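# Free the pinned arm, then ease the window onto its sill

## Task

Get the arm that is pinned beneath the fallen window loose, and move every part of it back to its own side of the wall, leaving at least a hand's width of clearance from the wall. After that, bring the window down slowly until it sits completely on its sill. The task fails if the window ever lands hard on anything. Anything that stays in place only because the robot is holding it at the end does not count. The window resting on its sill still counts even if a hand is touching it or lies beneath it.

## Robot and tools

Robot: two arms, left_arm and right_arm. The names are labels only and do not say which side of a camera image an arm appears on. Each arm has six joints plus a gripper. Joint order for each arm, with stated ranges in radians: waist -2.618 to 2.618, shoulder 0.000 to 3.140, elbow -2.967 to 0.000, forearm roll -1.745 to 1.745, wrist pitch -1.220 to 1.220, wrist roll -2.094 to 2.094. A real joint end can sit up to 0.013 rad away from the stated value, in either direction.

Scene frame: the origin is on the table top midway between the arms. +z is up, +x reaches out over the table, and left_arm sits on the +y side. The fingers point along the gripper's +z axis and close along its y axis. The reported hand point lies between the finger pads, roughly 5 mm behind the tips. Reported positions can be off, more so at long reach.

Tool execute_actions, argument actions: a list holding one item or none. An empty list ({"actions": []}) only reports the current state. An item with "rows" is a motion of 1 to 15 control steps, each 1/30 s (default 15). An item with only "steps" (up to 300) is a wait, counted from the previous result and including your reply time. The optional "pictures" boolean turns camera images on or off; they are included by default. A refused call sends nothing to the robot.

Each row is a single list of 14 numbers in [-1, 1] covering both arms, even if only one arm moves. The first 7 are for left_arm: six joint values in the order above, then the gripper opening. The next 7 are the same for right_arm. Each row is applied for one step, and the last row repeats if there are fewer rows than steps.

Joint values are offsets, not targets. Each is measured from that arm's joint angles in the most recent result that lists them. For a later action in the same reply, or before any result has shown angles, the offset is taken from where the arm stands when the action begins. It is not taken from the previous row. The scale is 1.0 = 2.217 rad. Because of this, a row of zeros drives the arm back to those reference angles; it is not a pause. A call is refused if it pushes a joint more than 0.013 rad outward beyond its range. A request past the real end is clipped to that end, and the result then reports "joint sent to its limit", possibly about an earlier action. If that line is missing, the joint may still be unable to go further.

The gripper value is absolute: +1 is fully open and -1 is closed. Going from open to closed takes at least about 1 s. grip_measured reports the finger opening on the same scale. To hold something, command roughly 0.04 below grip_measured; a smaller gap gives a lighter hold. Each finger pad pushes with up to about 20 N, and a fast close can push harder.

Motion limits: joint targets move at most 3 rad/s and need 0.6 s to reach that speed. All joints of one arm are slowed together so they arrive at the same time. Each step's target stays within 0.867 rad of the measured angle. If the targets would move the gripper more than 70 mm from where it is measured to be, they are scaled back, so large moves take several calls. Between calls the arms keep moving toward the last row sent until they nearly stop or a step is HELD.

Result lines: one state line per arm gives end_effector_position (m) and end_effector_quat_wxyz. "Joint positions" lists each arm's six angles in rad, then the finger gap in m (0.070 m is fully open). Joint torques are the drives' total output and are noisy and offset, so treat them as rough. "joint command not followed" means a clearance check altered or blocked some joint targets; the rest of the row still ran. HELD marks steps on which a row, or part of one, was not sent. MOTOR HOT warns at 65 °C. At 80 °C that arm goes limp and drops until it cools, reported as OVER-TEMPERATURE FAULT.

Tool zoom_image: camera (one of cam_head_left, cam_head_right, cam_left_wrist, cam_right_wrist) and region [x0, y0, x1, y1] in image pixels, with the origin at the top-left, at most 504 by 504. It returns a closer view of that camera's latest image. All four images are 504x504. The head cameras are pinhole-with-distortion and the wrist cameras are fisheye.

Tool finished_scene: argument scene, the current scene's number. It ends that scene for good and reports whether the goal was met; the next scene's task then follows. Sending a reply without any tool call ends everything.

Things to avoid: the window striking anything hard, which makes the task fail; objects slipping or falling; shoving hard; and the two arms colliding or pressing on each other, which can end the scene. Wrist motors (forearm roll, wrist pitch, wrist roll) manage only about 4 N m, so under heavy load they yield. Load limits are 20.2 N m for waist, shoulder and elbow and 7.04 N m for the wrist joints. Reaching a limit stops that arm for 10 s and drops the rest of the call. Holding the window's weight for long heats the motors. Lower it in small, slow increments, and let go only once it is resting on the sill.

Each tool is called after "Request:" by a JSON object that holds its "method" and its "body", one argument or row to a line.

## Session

Request:
{"method": "execute_actions", "body": {
  "actions": []
}}

Scene clock: 0.00 s of 4375.00 s.
left_arm: end_effector_position=(+0.4214, +0.0511, +0.2485) grip_measured=+0.99 end_effector_quat_wxyz=(+0.685, +0.274, +0.652, -0.176) | right_arm: end_effector_position=(+0.3076, -0.3478, +0.1802) grip_measured=+1.00 end_effector_quat_wxyz=(+0.342, +0.017, +0.939, -0.000)
Joint positions: left_arm=[-0.706  1.605 -0.764  0.109 -0.757  0.067  0.069] | right_arm=[ 0.002  1.034 -0.718  0.011  0.644  0.     0.07 ]
Joint torques (N m, as the arm reports them, + toward a larger angle): no reading

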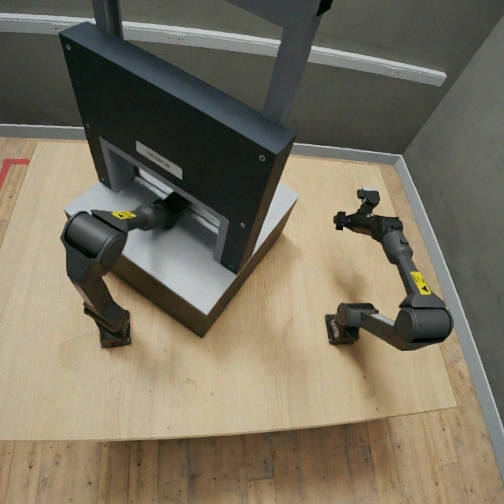

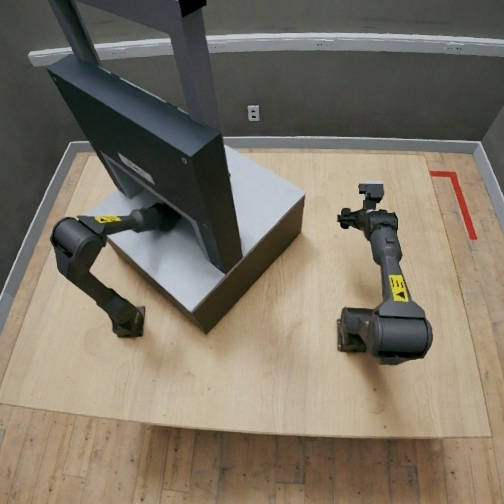

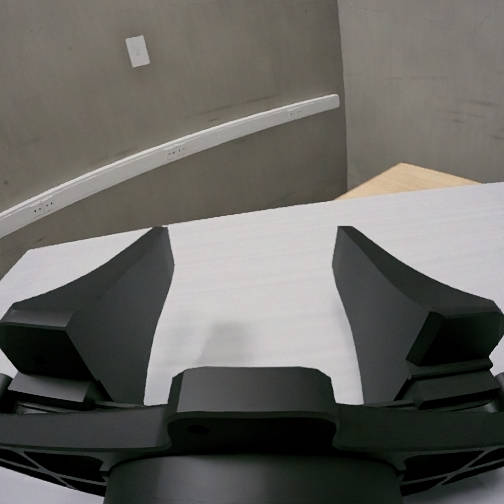

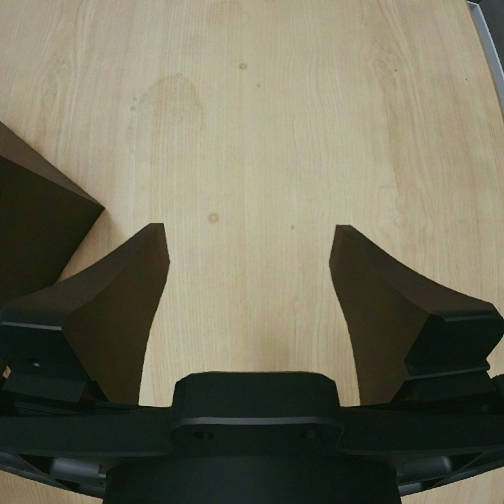

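Request:
{"method": "execute_actions", "body": {
  "actions": [
    {"rows": [[0,0,0,0,0,0,1,0,-0.1005,-0.0274,0.7032,-0.1552,0,1]], "steps": 15}
  ],
  "pictures": false
}}

Request:
{"method": "execute_actions", "body": {
  "actions": [
    {"steps": 25}
  ],
  "pictures": false
}}

Request:
{"method": "execute_actions", "body": {
  "actions": [
    {"rows": [[0,0,0,0,0,0,1,0.3505,0,0,0,0,0,1]], "steps": 15}
  ],
  "pictures": false
}}

Request:
{"method": "execute_actions", "body": {
  "actions": [
    {"steps": 30}
  ]
}}

Scene clock: 29.13 s of 4375.00 s.
left_arm: end_effector_position=(+0.4214, +0.0511, +0.2485) grip_measured=+0.99 end_effector_quat_wxyz=(+0.685, +0.274, +0.652, -0.176) | right_arm: end_effector_position=(+0.3302, -0.2951, +0.2732) grip_measured=+1.00 end_effector_quat_wxyz=(+0.473, +0.173, +0.833, +0.231)
Joint positions: left_arm=[-0.706  1.604 -0.764  0.109 -0.756  0.067  0.069] | right_arm=[ 0.002  0.918 -0.75   0.582  0.466  0.     0.07 ]
Joint torques (N m, as the arm reports them, + toward a larger angle): left_arm=[ 0.99 -6.96 -7.5  -0.41 -1.57  0.08] | right_arm=[ 0.15 -2.4  -5.11  0.68 -0.68  0.12]
Steps of this call (steps 1 to 90: nothing new was sent; then 25.63 s passed at rest; steps 91 to 105: all 15 steps of this action). Readings (joint positions):
91: left_arm=[-0.706 1.604 -0.764 0.109 -0.756 0.067] | right_arm=[0.002 1.034 -0.718 0.011 0.644 0.000]
92: left_arm=[-0.706 1.604 -0.764 0.109 -0.756 0.067] | right_arm=[0.002 1.033 -0.718 0.017 0.643 0.000]
94: left_arm=[-0.706 1.604 -0.764 0.109 -0.756 0.067] | right_arm=[0.002 1.025 -0.719 0.049 0.630 0.000]
98: left_arm=[-0.706 1.604 -0.764 0.109 -0.756 0.067] | right_arm=[0.002 0.993 -0.728 0.179 0.579 0.000]
105: the state above

Scene clock: 29.97 s of 4375.00 s.
left_arm: end_effector_position=(+0.4214, +0.0511, +0.2486) grip_measured=+0.99 end_effector_quat_wxyz=(+0.685, +0.274, +0.651, -0.176) | right_arm: end_effector_position=(+0.3231, -0.2840, +0.4018) grip_measured=+1.00 end_effector_quat_wxyz=(+0.444, +0.411, +0.552, +0.574)
Joint positions: left_arm=[-0.706  1.604 -0.764  0.109 -0.757  0.067  0.069] | right_arm=[ 0.002  0.811 -0.779  1.569  0.3    0.     0.07 ]
Joint torques (N m, as the arm reports them, + toward a larger angle): left_arm=[ 1.01 -6.53 -7.48 -0.4  -1.6   0.08] | right_arm=[ 0.25 -1.36 -4.87  0.28 -0.05  0.09]
Steps of this call (steps 1 to 25: the robot went on to your last target). Readings (joint positions):
1: left_arm=[-0.706 1.604 -0.764 0.109 -0.756 0.067] | right_arm=[0.002 0.910 -0.752 0.647 0.453 0.000]
2: left_arm=[-0.706 1.604 -0.764 0.109 -0.756 0.067] | right_arm=[0.002 0.902 -0.754 0.714 0.441 0.000]
4: left_arm=[-0.706 1.604 -0.764 0.109 -0.757 0.067] | right_arm=[0.002 0.887 -0.758 0.852 0.418 0.000]
8: left_arm=[-0.706 1.604 -0.764 0.109 -0.757 0.067] | right_arm=[0.002 0.857 -0.766 1.136 0.371 0.000]
25: the state above

Scene clock: 30.47 s of 4375.00 s.
left_arm: end_effector_position=(+0.4214, +0.0511, +0.2486) grip_measured=+0.99 end_effector_quat_wxyz=(+0.685, +0.274, +0.651, -0.176) | right_arm: end_effector_position=(+0.2624, -0.1527, +0.4018) grip_measured=+1.00 end_effector_quat_wxyz=(+0.293, +0.267, +0.634, +0.663)
Joint positions: left_arm=[-0.706  1.604 -0.764  0.109 -0.757  0.067  0.069] | right_arm=[ 0.487  0.811 -0.779  1.569  0.3    0.     0.07 ]
Joint torques (N m, as the arm reports them, + toward a larger angle): left_arm=[ 0.99 -6.63 -7.48 -0.4  -1.6   0.08] | right_arm=[ 0.83 -1.52 -4.79  0.35  0.02  0.09]
Steps of this call (steps 1 to 15: all 15 steps of this action). Readings (joint positions):
1: left_arm=[-0.706 1.604 -0.764 0.109 -0.757 0.067] | right_arm=[0.003 0.811 -0.779 1.569 0.300 0.000]
2: left_arm=[-0.706 1.604 -0.764 0.109 -0.757 0.067] | right_arm=[0.009 0.811 -0.779 1.569 0.300 0.000]
4: left_arm=[-0.706 1.604 -0.764 0.109 -0.757 0.067] | right_arm=[0.039 0.811 -0.779 1.569 0.300 0.000]
8: left_arm=[-0.706 1.604 -0.764 0.109 -0.757 0.067] | right_arm=[0.168 0.811 -0.779 1.569 0.300 0.000]
15: the state above

Scene clock: 31.47 s of 4375.00 s.
left_arm: end_effector_position=(+0.4214, +0.0511, +0.2486) grip_measured=+0.99 end_effector_quat_wxyz=(+0.685, +0.274, +0.651, -0.176) | right_arm: end_effector_position=(+0.1982, -0.0929, +0.4018) grip_measured=+1.00 end_effector_quat_wxyz=(+0.194, +0.172, +0.667, +0.699)
Joint positions: left_arm=[-0.706  1.604 -0.764  0.109 -0.757  0.067  0.069] | right_arm=[ 0.779  0.811 -0.779  1.569  0.3    0.     0.07 ]
Joint torques (N m, as the arm reports them, + toward a larger angle): left_arm=[ 1.02 -6.62 -7.5  -0.4  -1.6   0.08] | right_arm=[-0.57 -1.39 -4.94  0.35  0.18  0.09]
Steps of this call (steps 1 to 30: the robot went on to your last target). Readings (joint positions):
1: left_arm=[-0.706 1.604 -0.764 0.109 -0.757 0.067] | right_arm=[0.532 0.811 -0.779 1.569 0.300 0.000]
2: left_arm=[-0.706 1.604 -0.764 0.109 -0.757 0.067] | right_arm=[0.577 0.811 -0.779 1.569 0.300 0.000]
4: left_arm=[-0.706 1.604 -0.764 0.109 -0.757 0.067] | right_arm=[0.662 0.811 -0.779 1.569 0.300 0.000]
8: left_arm=[-0.706 1.604 -0.764 0.109 -0.757 0.067] | right_arm=[0.763 0.811 -0.779 1.569 0.300 0.000]
30: the state above
All arms were judged still, so your last target was given up. Only a new action makes them travel on or press farther. Fingers that are still opening or closing keep moving.

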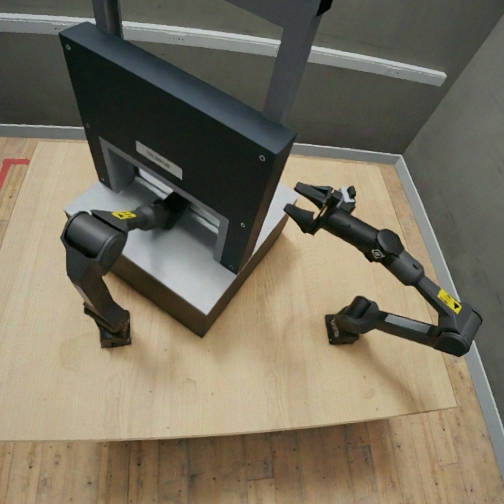

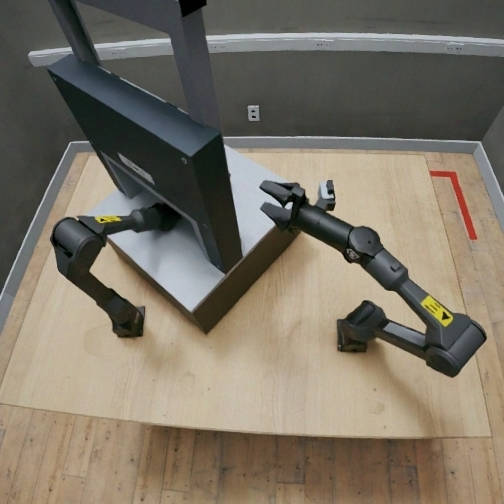

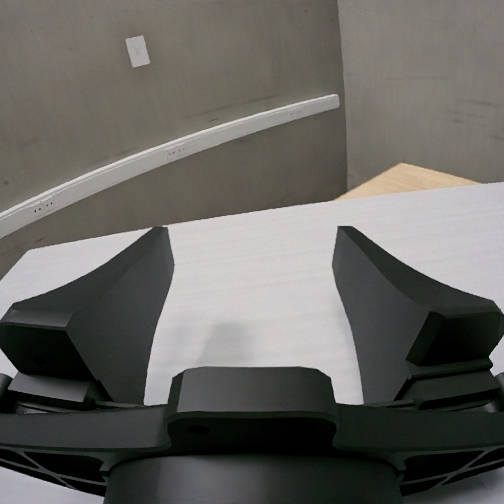

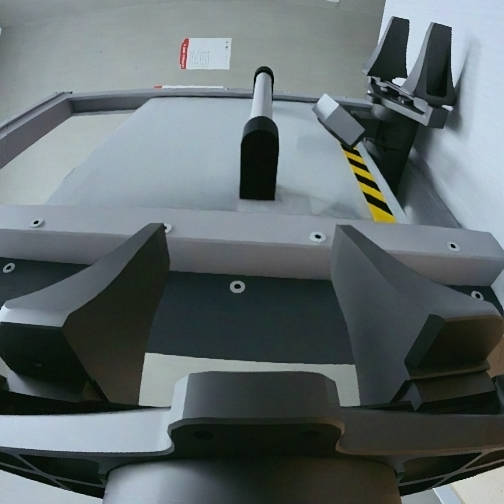

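Request:
{"method": "execute_actions", "body": {
  "actions": [
    {"rows": [[0,0,0,0,0,0,1,0.0021,0.0125,-0.0092,0,0,0,1],[0,0,0,0,0,0,1,0.0041,0.0249,-0.0184,0,0,0,1],[0,0,0,0,0,0,1,0.0062,0.0374,-0.0277,0,0,0,1],[0,0,0,0,0,0,1,0.0082,0.0499,-0.0369,0,0,0,1],[0,0,0,0,0,0,1,0.0103,0.0623,-0.0461,0,0,0,1],[0,0,0,0,0,0,1,0.0124,0.0748,-0.0553,0,0,0,1],[0,0,0,0,0,0,1,0.0144,0.0873,-0.0645,0,0,0,1],[0,0,0,0,0,0,1,0.0165,0.0997,-0.0737,0,0,0,1],[0,0,0,0,0,0,1,0.0185,0.1122,-0.083,0,0,0,1],[0,0,0,0,0,0,1,0.0206,0.1247,-0.0922,0,0,0,1],[0,0,0,0,0,0,1,0.0226,0.1371,-0.1014,0,0,0,1],[0,0,0,0,0,0,1,0.0247,0.1496,-0.1106,0,0,0,1]], "steps": 15}
  ],
  "pictures": false
}}

Request:
{"method": "execute_actions", "body": {
  "actions": [
    {"steps": 12}
  ]
}}

Scene clock: 57.83 s of 4375.00 s.
left_arm: end_effector_position=(+0.4214, +0.0511, +0.2486) grip_measured=+0.99 end_effector_quat_wxyz=(+0.685, +0.274, +0.651, -0.176) | right_arm: end_effector_position=(+0.2437, -0.0234, +0.4031) grip_measured=+1.00 end_effector_quat_wxyz=(+0.160, +0.170, +0.697, +0.678)
Joint positions: left_arm=[-0.706  1.604 -0.764  0.109 -0.757  0.067  0.069] | right_arm=[ 0.832  1.135 -1.017  1.569  0.3    0.     0.07 ]
Joint torques (N m, as the arm reports them, + toward a larger angle): left_arm=[ 1.01 -6.64 -7.5  -0.4  -1.6   0.08] | right_arm=[ 0.81 -6.9  -4.63  0.35  0.12  0.09]
Steps of this call (steps 1 to 90: nothing new was sent; then 22.87 s passed at rest; steps 91 to 105: all 15 steps of this action). Readings (joint positions):
91: left_arm=[-0.706 1.604 -0.764 0.109 -0.757 0.067] | right_arm=[0.779 0.811 -0.780 1.569 0.300 0.000]
92: left_arm=[-0.706 1.604 -0.764 0.109 -0.757 0.067] | right_arm=[0.779 0.817 -0.784 1.569 0.300 0.000]
94: left_arm=[-0.706 1.604 -0.764 0.109 -0.757 0.067] | right_arm=[0.784 0.846 -0.807 1.569 0.300 0.000]
98: left_arm=[-0.706 1.604 -0.764 0.109 -0.757 0.067] | right_arm=[0.802 0.959 -0.890 1.569 0.300 0.000]
105: the state above

Scene clock: 58.23 s of 4375.00 s.
left_arm: end_effector_position=(+0.4214, +0.0511, +0.2486) grip_measured=+0.99 end_effector_quat_wxyz=(+0.685, +0.274, +0.651, -0.176) | right_arm: end_effector_position=(+0.2445, -0.0215, +0.4039) grip_measured=+1.00 end_effector_quat_wxyz=(+0.159, +0.169, +0.697, +0.678)
Joint positions: left_arm=[-0.706  1.604 -0.764  0.109 -0.757  0.067  0.069] | right_arm=[ 0.834  1.142 -1.025  1.569  0.3    0.     0.07 ]
Joint torques (N m, as the arm reports them, + toward a larger angle): left_arm=[ 1.02 -6.63 -7.48 -0.4  -1.6   0.09] | right_arm=[ 0.69 -5.18 -3.81  0.35  0.07  0.08]
Steps of this call (steps 1 to 12: the robot went on to your last target). Readings (joint positions):
1: left_arm=[-0.706 1.604 -0.764 0.109 -0.757 0.067] | right_arm=[0.833 1.143 -1.023 1.569 0.300 0.000]
2: left_arm=[-0.706 1.604 -0.764 0.109 -0.757 0.067] | right_arm=[0.834 1.146 -1.025 1.569 0.300 0.000]
4: left_arm=[-0.706 1.604 -0.764 0.109 -0.757 0.067] | right_arm=[0.834 1.144 -1.025 1.569 0.300 0.000]
8: left_arm=[-0.706 1.604 -0.764 0.109 -0.757 0.067] | right_arm=[0.834 1.143 -1.025 1.569 0.300 0.000]
12: the state above

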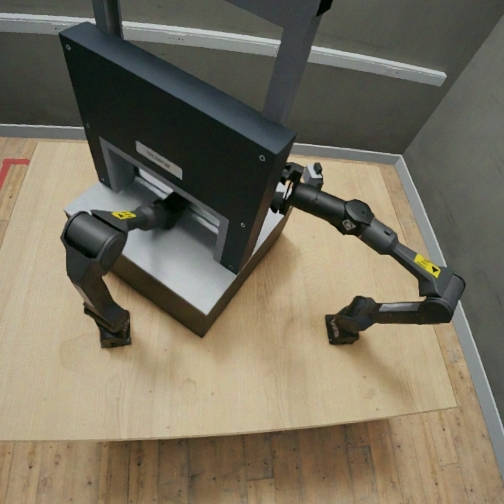

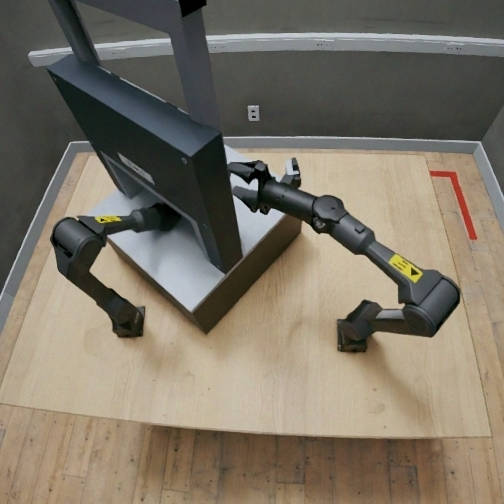

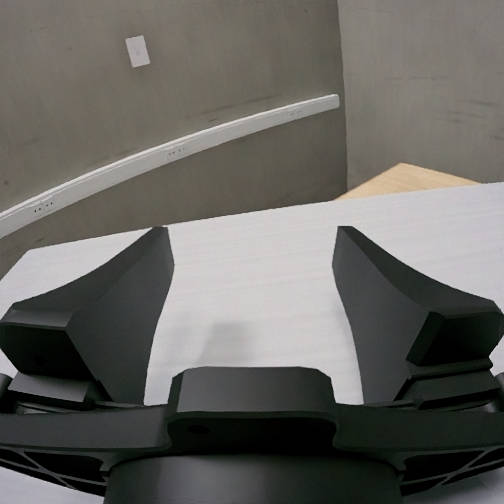

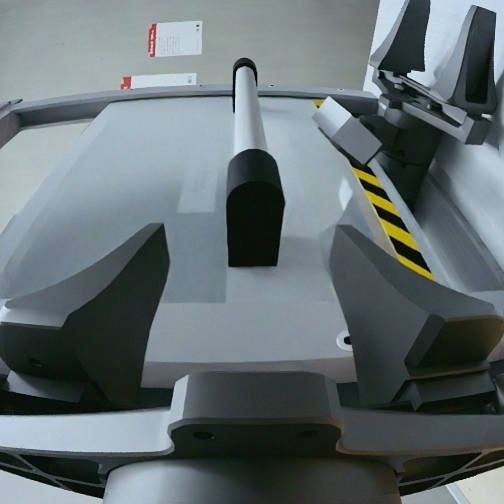

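Request:
{"method": "execute_actions", "body": {
  "actions": []
}}

Scene clock: 70.47 s of 4375.00 s.
left_arm: end_effector_position=(+0.4214, +0.0511, +0.2486) grip_measured=+0.99 end_effector_quat_wxyz=(+0.685, +0.274, +0.651, -0.176) | right_arm: end_effector_position=(+0.2446, -0.0215, +0.4035) grip_measured=+1.00 end_effector_quat_wxyz=(+0.159, +0.169, +0.697, +0.678)
Joint positions: left_arm=[-0.706  1.604 -0.764  0.109 -0.757  0.067  0.069] | right_arm=[ 0.834  1.142 -1.024  1.569  0.3    0.     0.07 ]
Joint torques (N m, as the arm reports them, + toward a larger angle): left_arm=[ 1.   -6.63 -7.5  -0.4  -1.6   0.08] | right_arm=[-0.17 -4.76 -3.1   0.35 -0.1   0.08]
Steps of this call (steps 1 to 15: the robot went on to your last target; steps 16 to 90: nothing new was sent; then 9.23 s passed at rest). Readings (joint positions):
1: left_arm=[-0.706 1.604 -0.764 0.109 -0.757 0.067] | right_arm=[0.834 1.142 -1.025 1.569 0.300 0.000]
2: left_arm=[-0.706 1.604 -0.764 0.109 -0.757 0.067] | right_arm=[0.834 1.142 -1.025 1.569 0.300 0.000]
4: left_arm=[-0.706 1.604 -0.764 0.109 -0.757 0.067] | right_arm=[0.834 1.142 -1.025 1.569 0.300 0.000]
8: left_arm=[-0.706 1.604 -0.764 0.109 -0.757 0.067] | right_arm=[0.834 1.142 -1.025 1.569 0.300 0.000]
90: the state above
All arms were judged still, so your last target was given up. Only a new action makes them travel on or press farther. Fingers that are still opening or closing keep moving.

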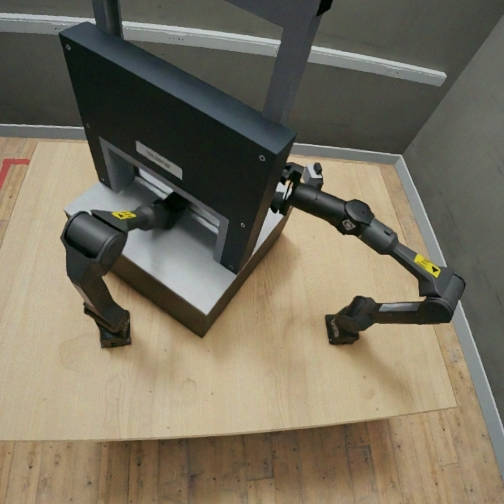

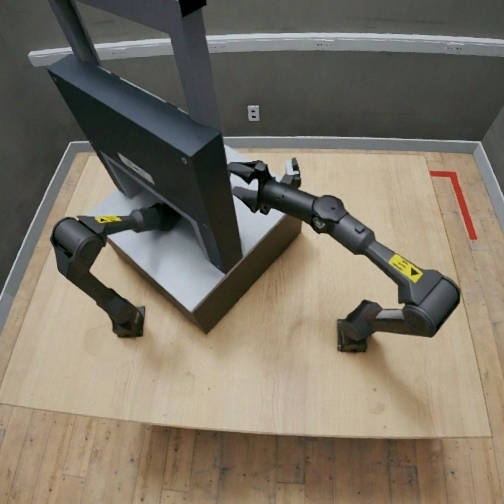

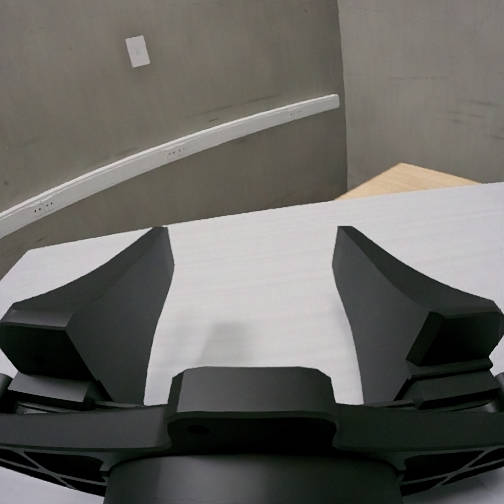

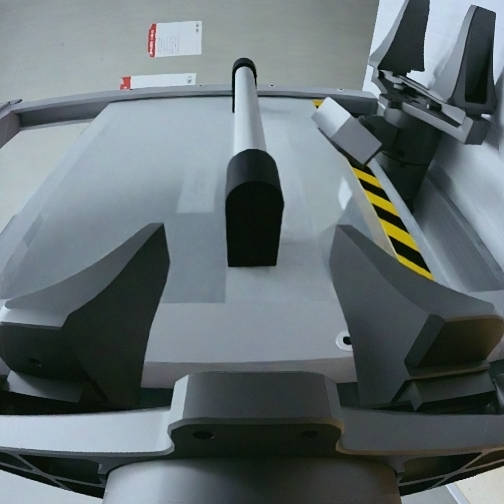

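Request:
{"method": "execute_actions", "body": {
  "actions": [
    {"rows": [[0,0,0,0,0,0,1,0.00122,0.00733,-0.00638,0,0,0,1],[0,0,0,0,0,0,1,0.00244,0.01466,-0.01276,0,0,0,1],[0,0,0,0,0,0,1,0.00367,0.02199,-0.01913,0,0,0,1],[0,0,0,0,0,0,1,0.00489,0.02932,-0.02551,0,0,0,1],[0,0,0,0,0,0,1,0.00611,0.03665,-0.03189,0,0,0,1],[0,0,0,0,0,0,1,0.00733,0.04398,-0.03827,0,0,0,1],[0,0,0,0,0,0,1,0.00855,0.05131,-0.04465,0,0,0,1],[0,0,0,0,0,0,1,0.00978,0.05864,-0.05102,0,0,0,1],[0,0,0,0,0,0,1,0.011,0.06597,-0.0574,0,0,0,1],[0,0,0,0,0,0,1,0.01222,0.0733,-0.06378,0,0,0,1]],"steps":15}
  ]
}}

Request:
{"method": "execute_actions", "body": {
  "actions": [
    {"steps":15}
  ]
}}

Scene clock: 110.47 s of 4375.00 s.
left_arm: end_effector_position=(+0.4214, +0.0511, +0.2486) grip_measured=+0.99 end_effector_quat_wxyz=(+0.685, +0.274, +0.651, -0.176) | right_arm: end_effector_position=(+0.2669, +0.0181, +0.4029) grip_measured=+1.00 end_effector_quat_wxyz=(+0.146, +0.164, +0.706, +0.673)
Joint positions: left_arm=[-0.706  1.604 -0.764  0.109 -0.757  0.067  0.069] | right_arm=[ 0.861  1.307 -1.167  1.569  0.3    0.     0.07 ]
Joint torques (N m, as the arm reports them, + toward a larger angle): left_arm=[ 0.98 -6.63 -7.5  -0.4  -1.6   0.09] | right_arm=[ 1.13 -6.74 -4.29  0.35 -0.08  0.09]
Steps of this call (steps 1 to 90: nothing new was sent; then 36.50 s passed at rest; steps 91 to 105: all 15 steps of this action). Readings (joint positions):
91: left_arm=[-0.706 1.604 -0.764 0.109 -0.757 0.067] | right_arm=[0.834 1.143 -1.024 1.569 0.300 0.000]
92: left_arm=[-0.706 1.604 -0.764 0.109 -0.757 0.067] | right_arm=[0.834 1.148 -1.028 1.569 0.300 0.000]
94: left_arm=[-0.706 1.604 -0.764 0.109 -0.757 0.067] | right_arm=[0.838 1.178 -1.054 1.569 0.300 0.000]
98: left_arm=[-0.706 1.604 -0.764 0.109 -0.757 0.067] | right_arm=[0.850 1.248 -1.115 1.569 0.300 0.000]
105: the state above

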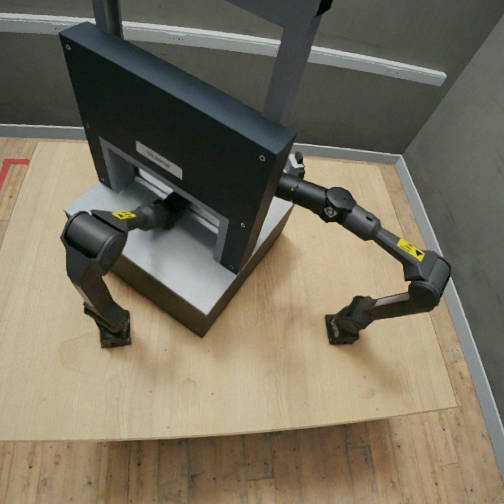

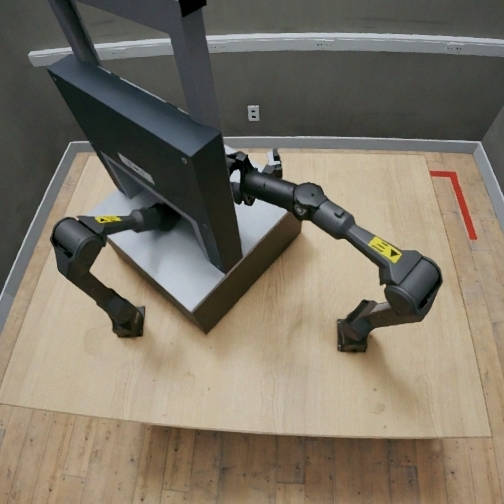

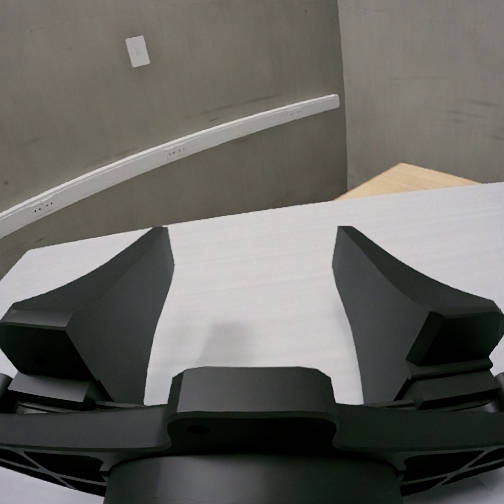

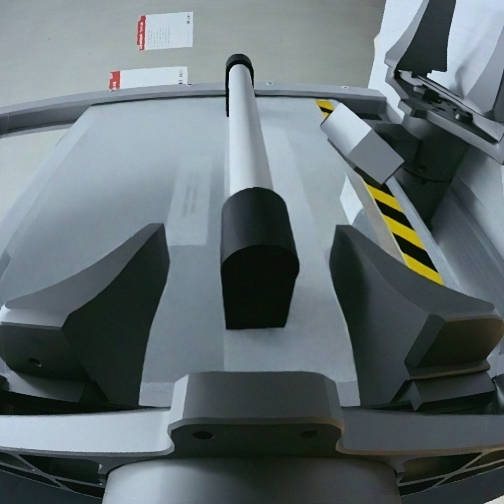

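Scene clock: 110.97 s of 4375.00 s.
left_arm: end_effector_position=(+0.4214, +0.0511, +0.2486) grip_measured=+0.99 end_effector_quat_wxyz=(+0.685, +0.274, +0.651, -0.176) | right_arm: end_effector_position=(+0.2665, +0.0177, +0.4038) grip_measured=+1.00 end_effector_quat_wxyz=(+0.146, +0.163, +0.706, +0.674)
Joint positions: left_arm=[-0.706  1.604 -0.764  0.109 -0.757  0.067  0.069] | right_arm=[ 0.861  1.305 -1.167  1.569  0.3    0.     0.07 ]
Joint torques (N m, as the arm reports them, + toward a larger angle): left_arm=[ 1.01 -6.62 -7.51 -0.4  -1.6   0.08] | right_arm=[ 1.14 -6.99 -3.3   0.35 -0.06  0.09]
Steps of this call (steps 1 to 15: the robot went on to your last target). Readings (joint positions):
1: left_arm=[-0.706 1.604 -0.764 0.109 -0.757 0.067] | right_arm=[0.861 1.306 -1.167 1.569 0.300 0.000]
2: left_arm=[-0.706 1.604 -0.764 0.109 -0.757 0.067] | right_arm=[0.861 1.306 -1.167 1.569 0.300 0.000]
4: left_arm=[-0.706 1.604 -0.764 0.109 -0.757 0.067] | right_arm=[0.861 1.305 -1.167 1.569 0.300 0.000]
8: left_arm=[-0.706 1.604 -0.764 0.109 -0.757 0.067] | right_arm=[0.861 1.305 -1.167 1.569 0.300 0.000]
15: the state above
All arms were judged still, so your last target was given up. Only a new action makes them travel on or press farther. Fingers that are still opening or closing keep moving.

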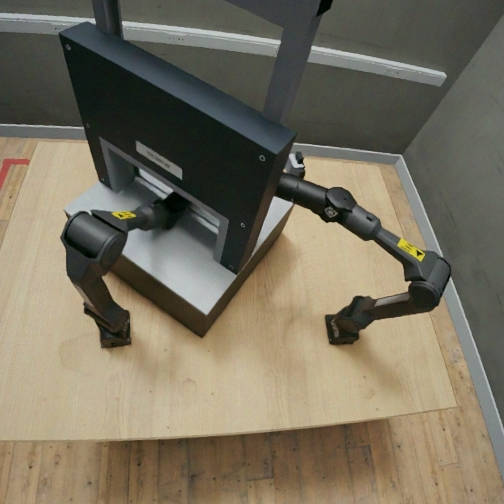

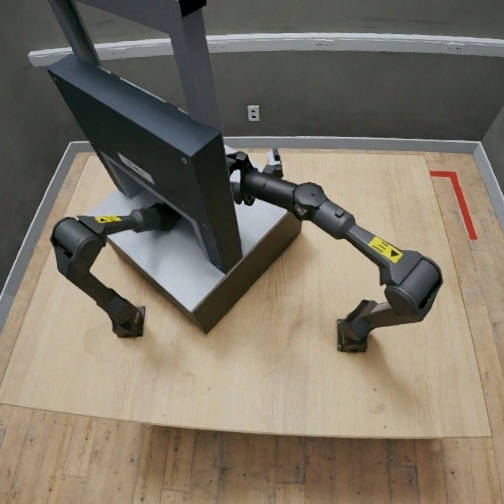

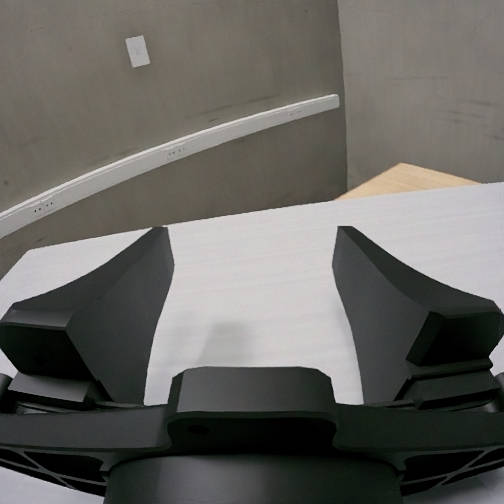

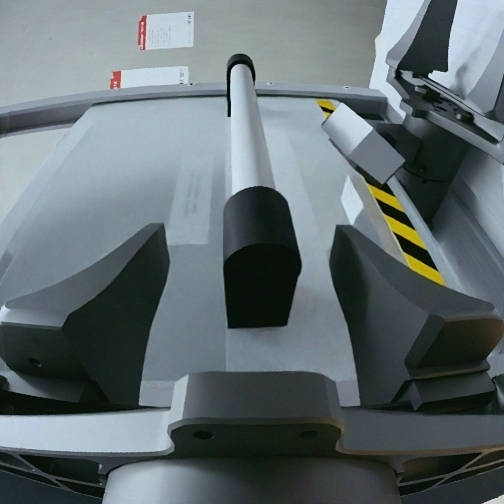

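Request:
{"method": "execute_actions", "body": {
  "actions": [
    {"rows": [[0,0,0,0,0,0,1,0.00099,0.00715,-0.00688,0,0,0,1],[0,0,0,0,0,0,1,0.00198,0.01431,-0.01376,0,0,0,1],[0,0,0,0,0,0,1,0.00296,0.02146,-0.02064,0,0,0,1],[0,0,0,0,0,0,1,0.00395,0.02862,-0.02752,0,0,0,1],[0,0,0,0,0,0,1,0.00494,0.03577,-0.0344,0,0,0,1],[0,0,0,0,0,0,1,0.00593,0.04292,-0.04127,0,0,0,1],[0,0,0,0,0,0,1,0.00692,0.05008,-0.04815,0,0,0,1],[0,0,0,0,0,0,1,0.0079,0.05723,-0.05503,0,0,0,1],[0,0,0,0,0,0,1,0.00889,0.06439,-0.06191,0,0,0,1],[0,0,0,0,0,0,1,0.00988,0.07154,-0.06879,0,0,0,1]],"steps":15}
  ],
  "pictures": false
}}

Request:
{"method": "execute_actions", "body": {
  "actions": [
    {"steps":12}
  ]
}}

Scene clock: 119.60 s of 4375.00 s.
left_arm: end_effector_position=(+0.4214, +0.0511, +0.2486) grip_measured=+0.99 end_effector_quat_wxyz=(+0.685, +0.274, +0.651, -0.176) | right_arm: end_effector_position=(+0.2885, +0.0573, +0.4027) grip_measured=+1.00 end_effector_quat_wxyz=(+0.137, +0.156, +0.710, +0.673)
Joint positions: left_arm=[-0.706  1.604 -0.764  0.109 -0.757  0.067  0.069] | right_arm=[ 0.883  1.466 -1.32   1.569  0.3    0.     0.07 ]
Joint torques (N m, as the arm reports them, + toward a larger angle): left_arm=[ 1.   -6.65 -7.51 -0.4  -1.59  0.09] | right_arm=[ 0.63 -8.26 -4.23  0.35  0.01  0.09]
Steps of this call (steps 1 to 90: nothing new was sent; then 5.13 s passed at rest; steps 91 to 105: all 15 steps of this action). Readings (joint positions):
91: left_arm=[-0.706 1.604 -0.764 0.109 -0.757 0.067] | right_arm=[0.861 1.305 -1.166 1.569 0.300 0.000]
92: left_arm=[-0.706 1.604 -0.764 0.109 -0.757 0.067] | right_arm=[0.862 1.310 -1.170 1.569 0.300 0.000]
94: left_arm=[-0.706 1.604 -0.764 0.109 -0.757 0.067] | right_arm=[0.866 1.339 -1.199 1.569 0.300 0.000]
98: left_arm=[-0.706 1.604 -0.764 0.109 -0.757 0.067] | right_arm=[0.875 1.408 -1.265 1.569 0.300 0.000]
105: the state above

Scene clock: 120.00 s of 4375.00 s.
left_arm: end_effector_position=(+0.4214, +0.0511, +0.2486) grip_measured=+0.99 end_effector_quat_wxyz=(+0.685, +0.274, +0.651, -0.176) | right_arm: end_effector_position=(+0.2881, +0.0568, +0.4037) grip_measured=+1.00 end_effector_quat_wxyz=(+0.138, +0.156, +0.709, +0.674)
Joint positions: left_arm=[-0.706  1.604 -0.764  0.109 -0.757  0.067  0.069] | right_arm=[ 0.883  1.464 -1.32   1.569  0.3    0.     0.07 ]
Joint torques (N m, as the arm reports them, + toward a larger angle): left_arm=[ 0.98 -6.61 -7.48 -0.4  -1.6   0.08] | right_arm=[ 0.26 -8.65 -3.38  0.35  0.02  0.08]
Steps of this call (steps 1 to 12: the robot went on to your last target). Readings (joint positions):
1: left_arm=[-0.706 1.604 -0.764 0.109 -0.757 0.067] | right_arm=[0.883 1.465 -1.320 1.569 0.300 0.000]
2: left_arm=[-0.706 1.604 -0.764 0.109 -0.757 0.067] | right_arm=[0.883 1.464 -1.320 1.569 0.300 0.000]
4: left_arm=[-0.706 1.604 -0.764 0.109 -0.757 0.067] | right_arm=[0.883 1.464 -1.320 1.569 0.300 0.000]
8: left_arm=[-0.706 1.604 -0.764 0.109 -0.757 0.067] | right_arm=[0.883 1.464 -1.320 1.569 0.300 0.000]
12: the state above

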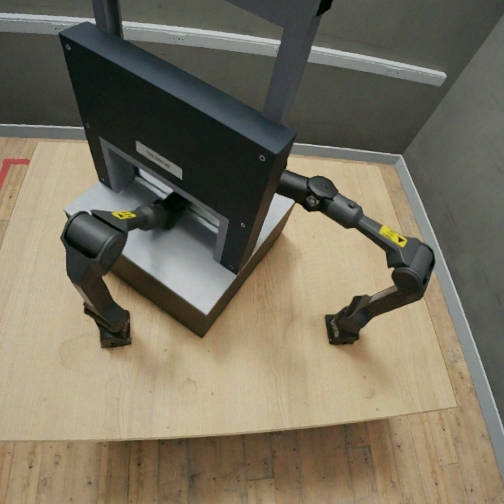

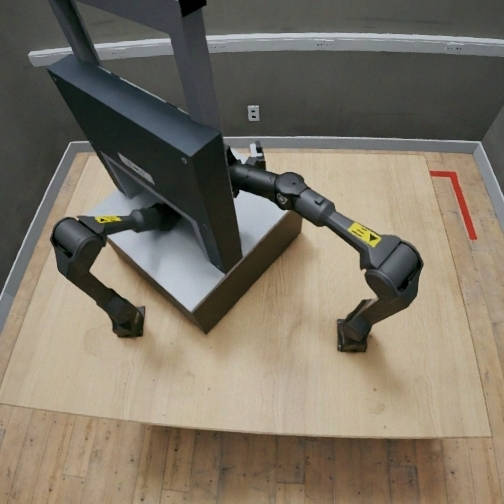

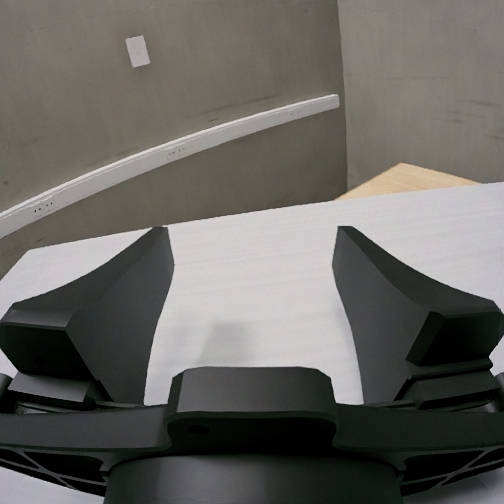

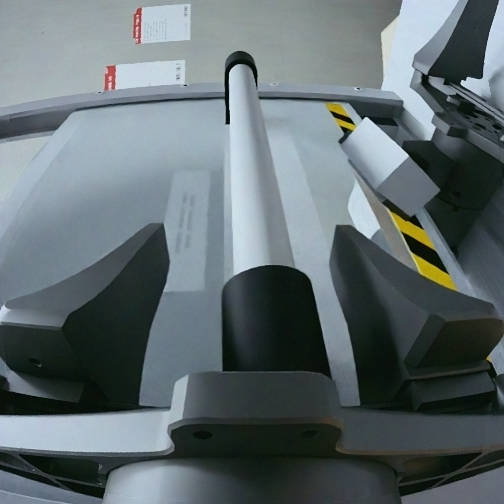

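Request:
{"method": "execute_actions", "body": {
  "actions": [
    {"rows": [[0,0,0,0,0,0,1,0,0.00013,-0.00274,0,0,0,1],[0,0,0,0,0,0,1,0,0.00026,-0.00549,0,0,0,1],[0,0,0,0,0,0,1,0,0.0004,-0.00823,0,0,0,1],[0,0,0,0,0,0,1,0,0.00053,-0.01097,0,0,0,1],[0,0,0,0,0,0,1,0,0.00066,-0.01371,0,0,0,1],[0,0,0,0,0,0,1,0,0.00079,-0.01646,0,0,0,1],[0,0,0,0,0,0,1,0,0.00092,-0.0192,0,0,0,1],[0,0,0,0,0,0,1,0,0.00106,-0.02194,0,0,0,1],[0,0,0,0,0,0,1,0,0.00119,-0.02468,0,0,0,1],[0,0,0,0,0,0,1,0,0.00132,-0.02743,0,0,0,1],[0,0,0,0,0,0,1,0,0.00145,-0.03017,0,0,0,1],[0,0,0,0,0,0,1,0,0.00158,-0.03291,0,0,0,1],[0,0,0,0,0,0,1,0,0.00172,-0.03565,0,0,0,1],[0,0,0,0,0,0,1,0,0.00185,-0.0384,0,0,0,1],[0,0,0,0,0,0,1,0,0.00198,-0.04114,0,0,0,1]],"steps":15}
  ],
  "pictures": false
}}

Request:
{"method": "execute_actions", "body": {
  "actions": [
    {"steps":12}
  ]
}}

Scene clock: 140.60 s of 4375.00 s.
left_arm: end_effector_position=(+0.4218, +0.0510, +0.2532) grip_measured=+0.99 end_effector_quat_wxyz=(+0.689, +0.272, +0.647, -0.177) | right_arm: end_effector_position=(+0.2894, +0.0583, +0.4360) grip_measured=+1.00 end_effector_quat_wxyz=(+0.151, +0.143, +0.688, +0.695)
Joint positions: left_arm=[-0.706  1.601 -0.769  0.108 -0.761  0.067  0.069] | right_arm=[ 0.883  1.473 -1.4    1.566  0.301  0.     0.07 ]
Joint torques (N m, as the arm reports them, + toward a larger angle): left_arm=[ 0.98 -3.84 -2.96 -0.08 -0.8   0.09] | right_arm=[  0.19 -13.81 -10.92   1.58  -0.15   0.09]
Steps of this call (steps 1 to 15: the robot went on to your last target; steps 16 to 90: nothing new was sent; then 17.10 s passed at rest; steps 91 to 105: all 15 steps of this action). Readings (joint positions):
91: left_arm=[-0.706 1.604 -0.764 0.109 -0.757 0.067] | right_arm=[0.883 1.464 -1.319 1.569 0.300 0.000]
92: left_arm=[-0.706 1.604 -0.764 0.109 -0.757 0.067] | right_arm=[0.883 1.464 -1.323 1.569 0.300 0.000]
94: left_arm=[-0.706 1.604 -0.764 0.109 -0.757 0.067] | right_arm=[0.883 1.464 -1.337 1.569 0.300 0.000]
98: left_arm=[-0.706 1.604 -0.764 0.109 -0.757 0.067] | right_arm=[0.883 1.464 -1.363 1.569 0.300 0.000]
105: the state above

Scene clock: 141.00 s of 4375.00 s.
left_arm: end_effector_position=(+0.4215, +0.0512, +0.2490) grip_measured=+0.99 end_effector_quat_wxyz=(+0.685, +0.274, +0.651, -0.177) | right_arm: end_effector_position=(+0.2891, +0.0577, +0.4412) grip_measured=+1.00 end_effector_quat_wxyz=(+0.152, +0.142, +0.684, +0.699)
Joint positions: left_arm=[-0.706  1.604 -0.764  0.108 -0.757  0.067  0.069] | right_arm=[ 0.883  1.472 -1.41   1.569  0.3    0.     0.07 ]
Joint torques (N m, as the arm reports them, + toward a larger angle): left_arm=[ 1.   -3.24 -3.08  0.18 -0.74  0.08] | right_arm=[  0.53 -19.04 -10.62   1.47  -0.24   0.08]
Steps of this call (steps 1 to 12: the robot went on to your last target). Readings (joint positions):
1: left_arm=[-0.706 1.601 -0.769 0.108 -0.760 0.067] | right_arm=[0.883 1.473 -1.407 1.567 0.301 0.000]
2: left_arm=[-0.706 1.601 -0.768 0.108 -0.759 0.067] | right_arm=[0.883 1.473 -1.410 1.568 0.301 0.000]
4: left_arm=[-0.706 1.601 -0.767 0.108 -0.758 0.067] | right_arm=[0.883 1.473 -1.410 1.568 0.301 0.000]
8: left_arm=[-0.706 1.603 -0.765 0.108 -0.757 0.067] | right_arm=[0.883 1.473 -1.410 1.569 0.301 0.000]
12: the state above

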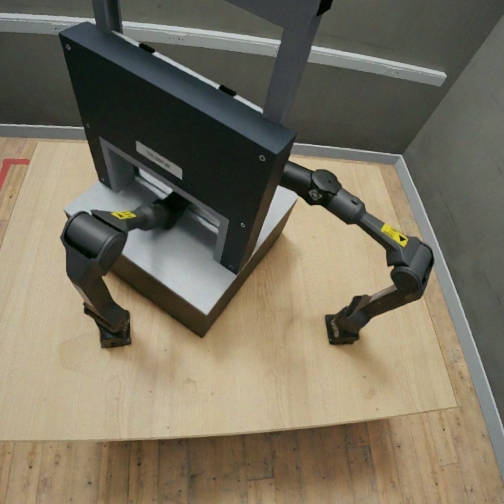

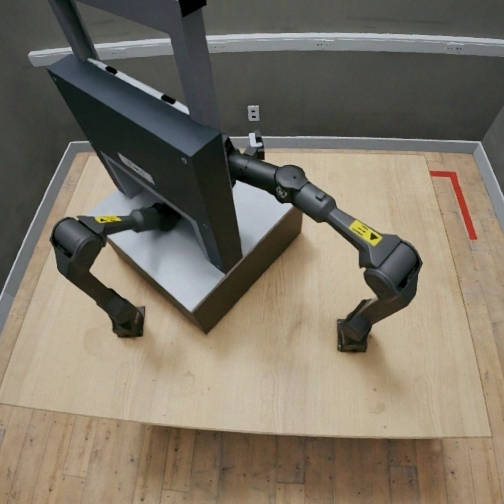

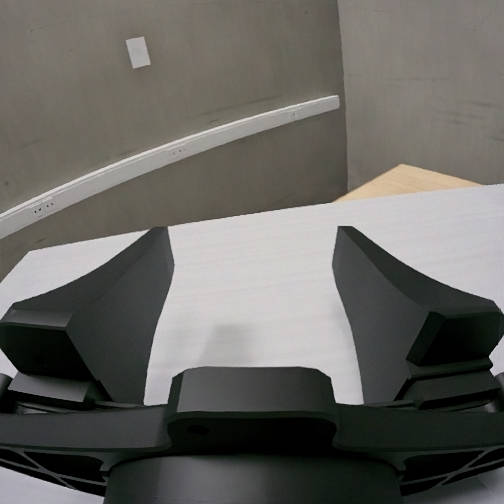

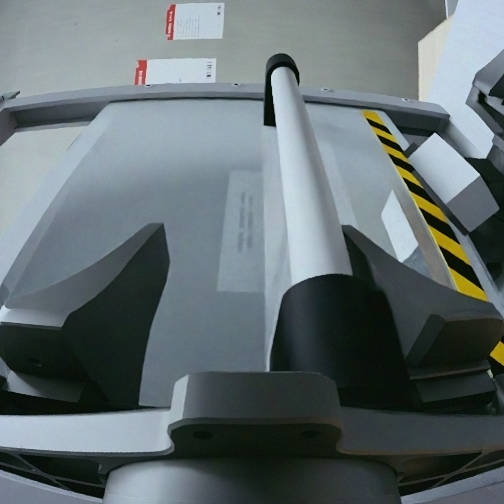

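Request:
{"method": "execute_actions", "body": {
  "actions": [
    {"rows": [[0,0,0,0,0,0,1,0,0.0006,-0.00404,0,0,0,1],[0,0,0,0,0,0,1,0,0.0012,-0.00808,0,0,0,1],[0,0,0,0,0,0,1,0,0.0018,-0.01212,0,0,0,1],[0,0,0,0,0,0,1,0,0.00239,-0.01615,0,0,0,1],[0,0,0,0,0,0,1,0,0.00299,-0.02019,0,0,0,1],[0,0,0,0,0,0,1,0,0.00359,-0.02423,0,0,0,1],[0,0,0,0,0,0,1,0,0.00419,-0.02827,0,0,0,1],[0,0,0,0,0,0,1,0,0.00479,-0.03231,0,0,0,1],[0,0,0,0,0,0,1,0,0.00539,-0.03635,0,0,0,1],[0,0,0,0,0,0,1,0,0.00599,-0.04039,0,0,0,1],[0,0,0,0,0,0,1,0,0.00659,-0.04443,0,0,0,1],[0,0,0,0,0,0,1,0,0.00718,-0.04846,0,0,0,1],[0,0,0,0,0,0,1,0,0.00778,-0.0525,0,0,0,1],[0,0,0,0,0,0,1,0,0.00838,-0.05654,0,0,0,1],[0,0,0,0,0,0,1,0,0.00898,-0.06058,0,0,0,1]],"steps":15}
  ],
  "pictures": false
}}

Request:
{"method": "execute_actions", "body": {
  "actions": [
    {"rows": [[0,0,0,0,0,0,1,0,0.00134,-0.00476,0,0,0,1],[0,0,0,0,0,0,1,0,0.00269,-0.00951,0,0,0,1],[0,0,0,0,0,0,1,0,0.00403,-0.01427,0,0,0,1],[0,0,0,0,0,0,1,0,0.00538,-0.01903,0,0,0,1],[0,0,0,0,0,0,1,0,0.00672,-0.02379,0,0,0,1],[0,0,0,0,0,0,1,0,0.00806,-0.02854,0,0,0,1],[0,0,0,0,0,0,1,0,0.00941,-0.0333,0,0,0,1],[0,0,0,0,0,0,1,0,0.01075,-0.03806,0,0,0,1],[0,0,0,0,0,0,1,0,0.0121,-0.04282,0,0,0,1],[0,0,0,0,0,0,1,0,0.01344,-0.04757,0,0,0,1],[0,0,0,0,0,0,1,0,0.01478,-0.05233,0,0,0,1],[0,0,0,0,0,0,1,0,0.01613,-0.05709,0,0,0,1],[0,0,0,0,0,0,1,0,0.01747,-0.06185,0,0,0,1],[0,0,0,0,0,0,1,0,0.01882,-0.0666,0,0,0,1],[0,0,0,0,0,0,1,0,0.02016,-0.07136,0,0,0,1]],"steps":15}
  ],
  "pictures": false
}}

Request:
{"method": "execute_actions", "body": {
  "actions": [
    {"steps":12}
  ]
}}

Scene clock: 162.83 s of 4375.00 s.
left_arm: end_effector_position=(+0.4214, +0.0511, +0.2486) grip_measured=+0.99 end_effector_quat_wxyz=(+0.685, +0.274, +0.652, -0.176) | right_arm: end_effector_position=(+0.2865, +0.0558, +0.4933) grip_measured=+1.00 end_effector_quat_wxyz=(+0.170, +0.122, +0.648, +0.733)
Joint positions: left_arm=[-0.706  1.604 -0.764  0.109 -0.757  0.067  0.069] | right_arm=[ 0.883  1.486 -1.537  1.569  0.303  0.001  0.07 ]
Joint torques (N m, as the arm reports them, + toward a larger angle): left_arm=[ 0.99 -4.2  -3.76 -0.13 -0.86  0.08] | right_arm=[ 1.05 -9.75 -9.78  1.45 -0.38 -0.04]
Steps of this call (steps 1 to 30: the robot went on to your last target; steps 31 to 90: nothing new was sent; then 18.33 s passed at rest; steps 91 to 105: all 15 steps of this action). Readings (joint positions):
91: left_arm=[-0.706 1.604 -0.764 0.109 -0.757 0.067] | right_arm=[0.883 1.468 -1.412 1.569 0.300 0.000]
92: left_arm=[-0.706 1.604 -0.764 0.109 -0.757 0.067] | right_arm=[0.883 1.470 -1.417 1.568 0.301 0.000]
94: left_arm=[-0.706 1.604 -0.764 0.109 -0.757 0.067] | right_arm=[0.883 1.471 -1.436 1.568 0.302 0.000]
98: left_arm=[-0.706 1.604 -0.764 0.109 -0.757 0.067] | right_arm=[0.883 1.475 -1.475 1.569 0.302 0.000]
105: the state above

Scene clock: 163.33 s of 4375.00 s.
left_arm: end_effector_position=(+0.4214, +0.0511, +0.2486) grip_measured=+0.99 end_effector_quat_wxyz=(+0.685, +0.274, +0.652, -0.176) | right_arm: end_effector_position=(+0.2851, +0.0552, +0.5421) grip_measured=+1.00 end_effector_quat_wxyz=(+0.187, +0.101, +0.610, +0.763)
Joint positions: left_arm=[-0.706  1.604 -0.764  0.109 -0.757  0.067  0.069] | right_arm=[ 0.884  1.524 -1.686  1.57   0.304  0.001  0.07 ]
Joint torques (N m, as the arm reports them, + toward a larger angle): left_arm=[ 0.98 -4.03 -3.64 -0.1  -0.83  0.08] | right_arm=[-0.12 -6.8  -8.68  1.23 -0.92 -0.11]
Steps of this call (steps 1 to 15: all 15 steps of this action). Readings (joint positions):
1: left_arm=[-0.706 1.604 -0.764 0.109 -0.757 0.067] | right_arm=[0.883 1.487 -1.545 1.569 0.303 0.001]
2: left_arm=[-0.706 1.604 -0.764 0.109 -0.757 0.067] | right_arm=[0.883 1.487 -1.552 1.570 0.303 0.001]
4: left_arm=[-0.706 1.604 -0.764 0.109 -0.757 0.067] | right_arm=[0.883 1.492 -1.569 1.570 0.303 0.001]
8: left_arm=[-0.706 1.604 -0.764 0.109 -0.757 0.067] | right_arm=[0.884 1.504 -1.612 1.570 0.304 0.001]
15: the state above

Scene clock: 163.73 s of 4375.00 s.
left_arm: end_effector_position=(+0.4214, +0.0511, +0.2486) grip_measured=+0.99 end_effector_quat_wxyz=(+0.685, +0.274, +0.652, -0.176) | right_arm: end_effector_position=(+0.2852, +0.0553, +0.5453) grip_measured=+1.00 end_effector_quat_wxyz=(+0.188, +0.100, +0.607, +0.765)
Joint positions: left_arm=[-0.706  1.604 -0.764  0.109 -0.757  0.067  0.069] | right_arm=[ 0.884  1.528 -1.698  1.57   0.304  0.001  0.07 ]
Joint torques (N m, as the arm reports them, + toward a larger angle): left_arm=[ 1.   -4.06 -3.63 -0.09 -0.83  0.08] | right_arm=[-1.21 -5.3  -5.58  0.61 -1.36 -0.18]
Steps of this call (steps 1 to 12: the robot went on to your last target). Readings (joint positions):
1: left_arm=[-0.706 1.604 -0.764 0.109 -0.757 0.067] | right_arm=[0.884 1.527 -1.696 1.570 0.304 0.001]
2: left_arm=[-0.706 1.604 -0.764 0.109 -0.757 0.067] | right_arm=[0.884 1.528 -1.700 1.570 0.304 0.001]
4: left_arm=[-0.706 1.604 -0.764 0.109 -0.757 0.067] | right_arm=[0.884 1.528 -1.700 1.570 0.304 0.001]
8: left_arm=[-0.706 1.604 -0.764 0.109 -0.757 0.067] | right_arm=[0.884 1.528 -1.699 1.570 0.304 0.001]
12: the state above

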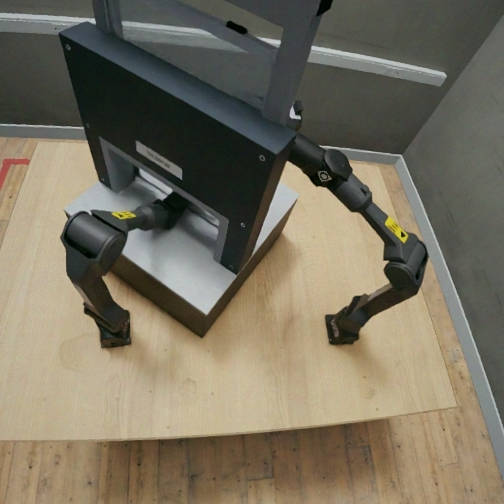

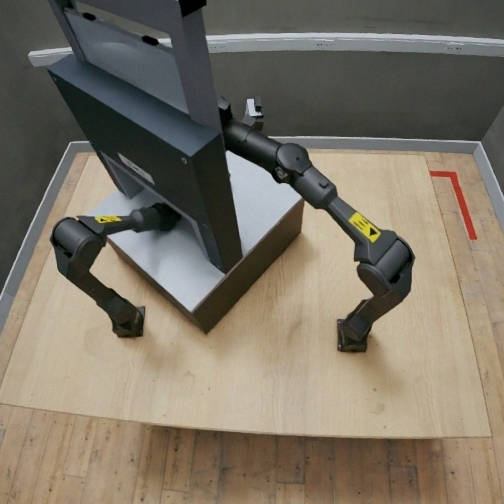

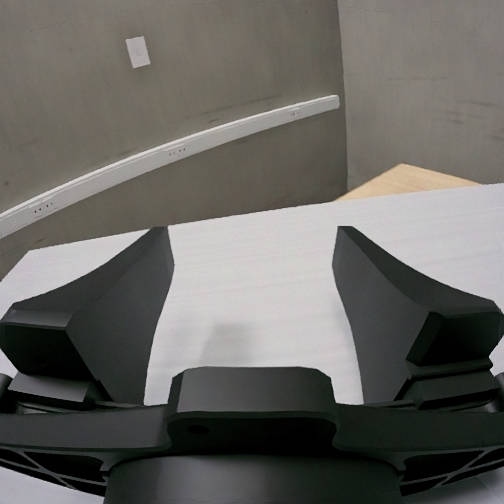

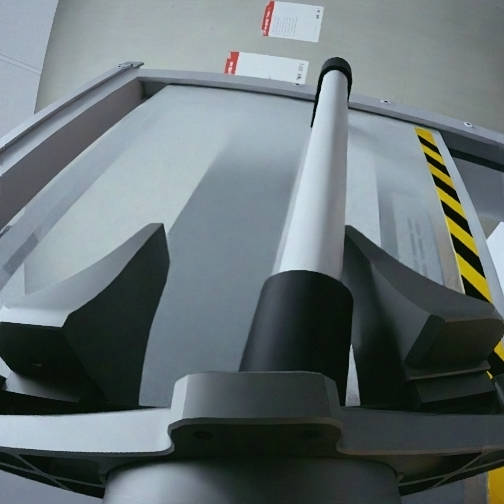

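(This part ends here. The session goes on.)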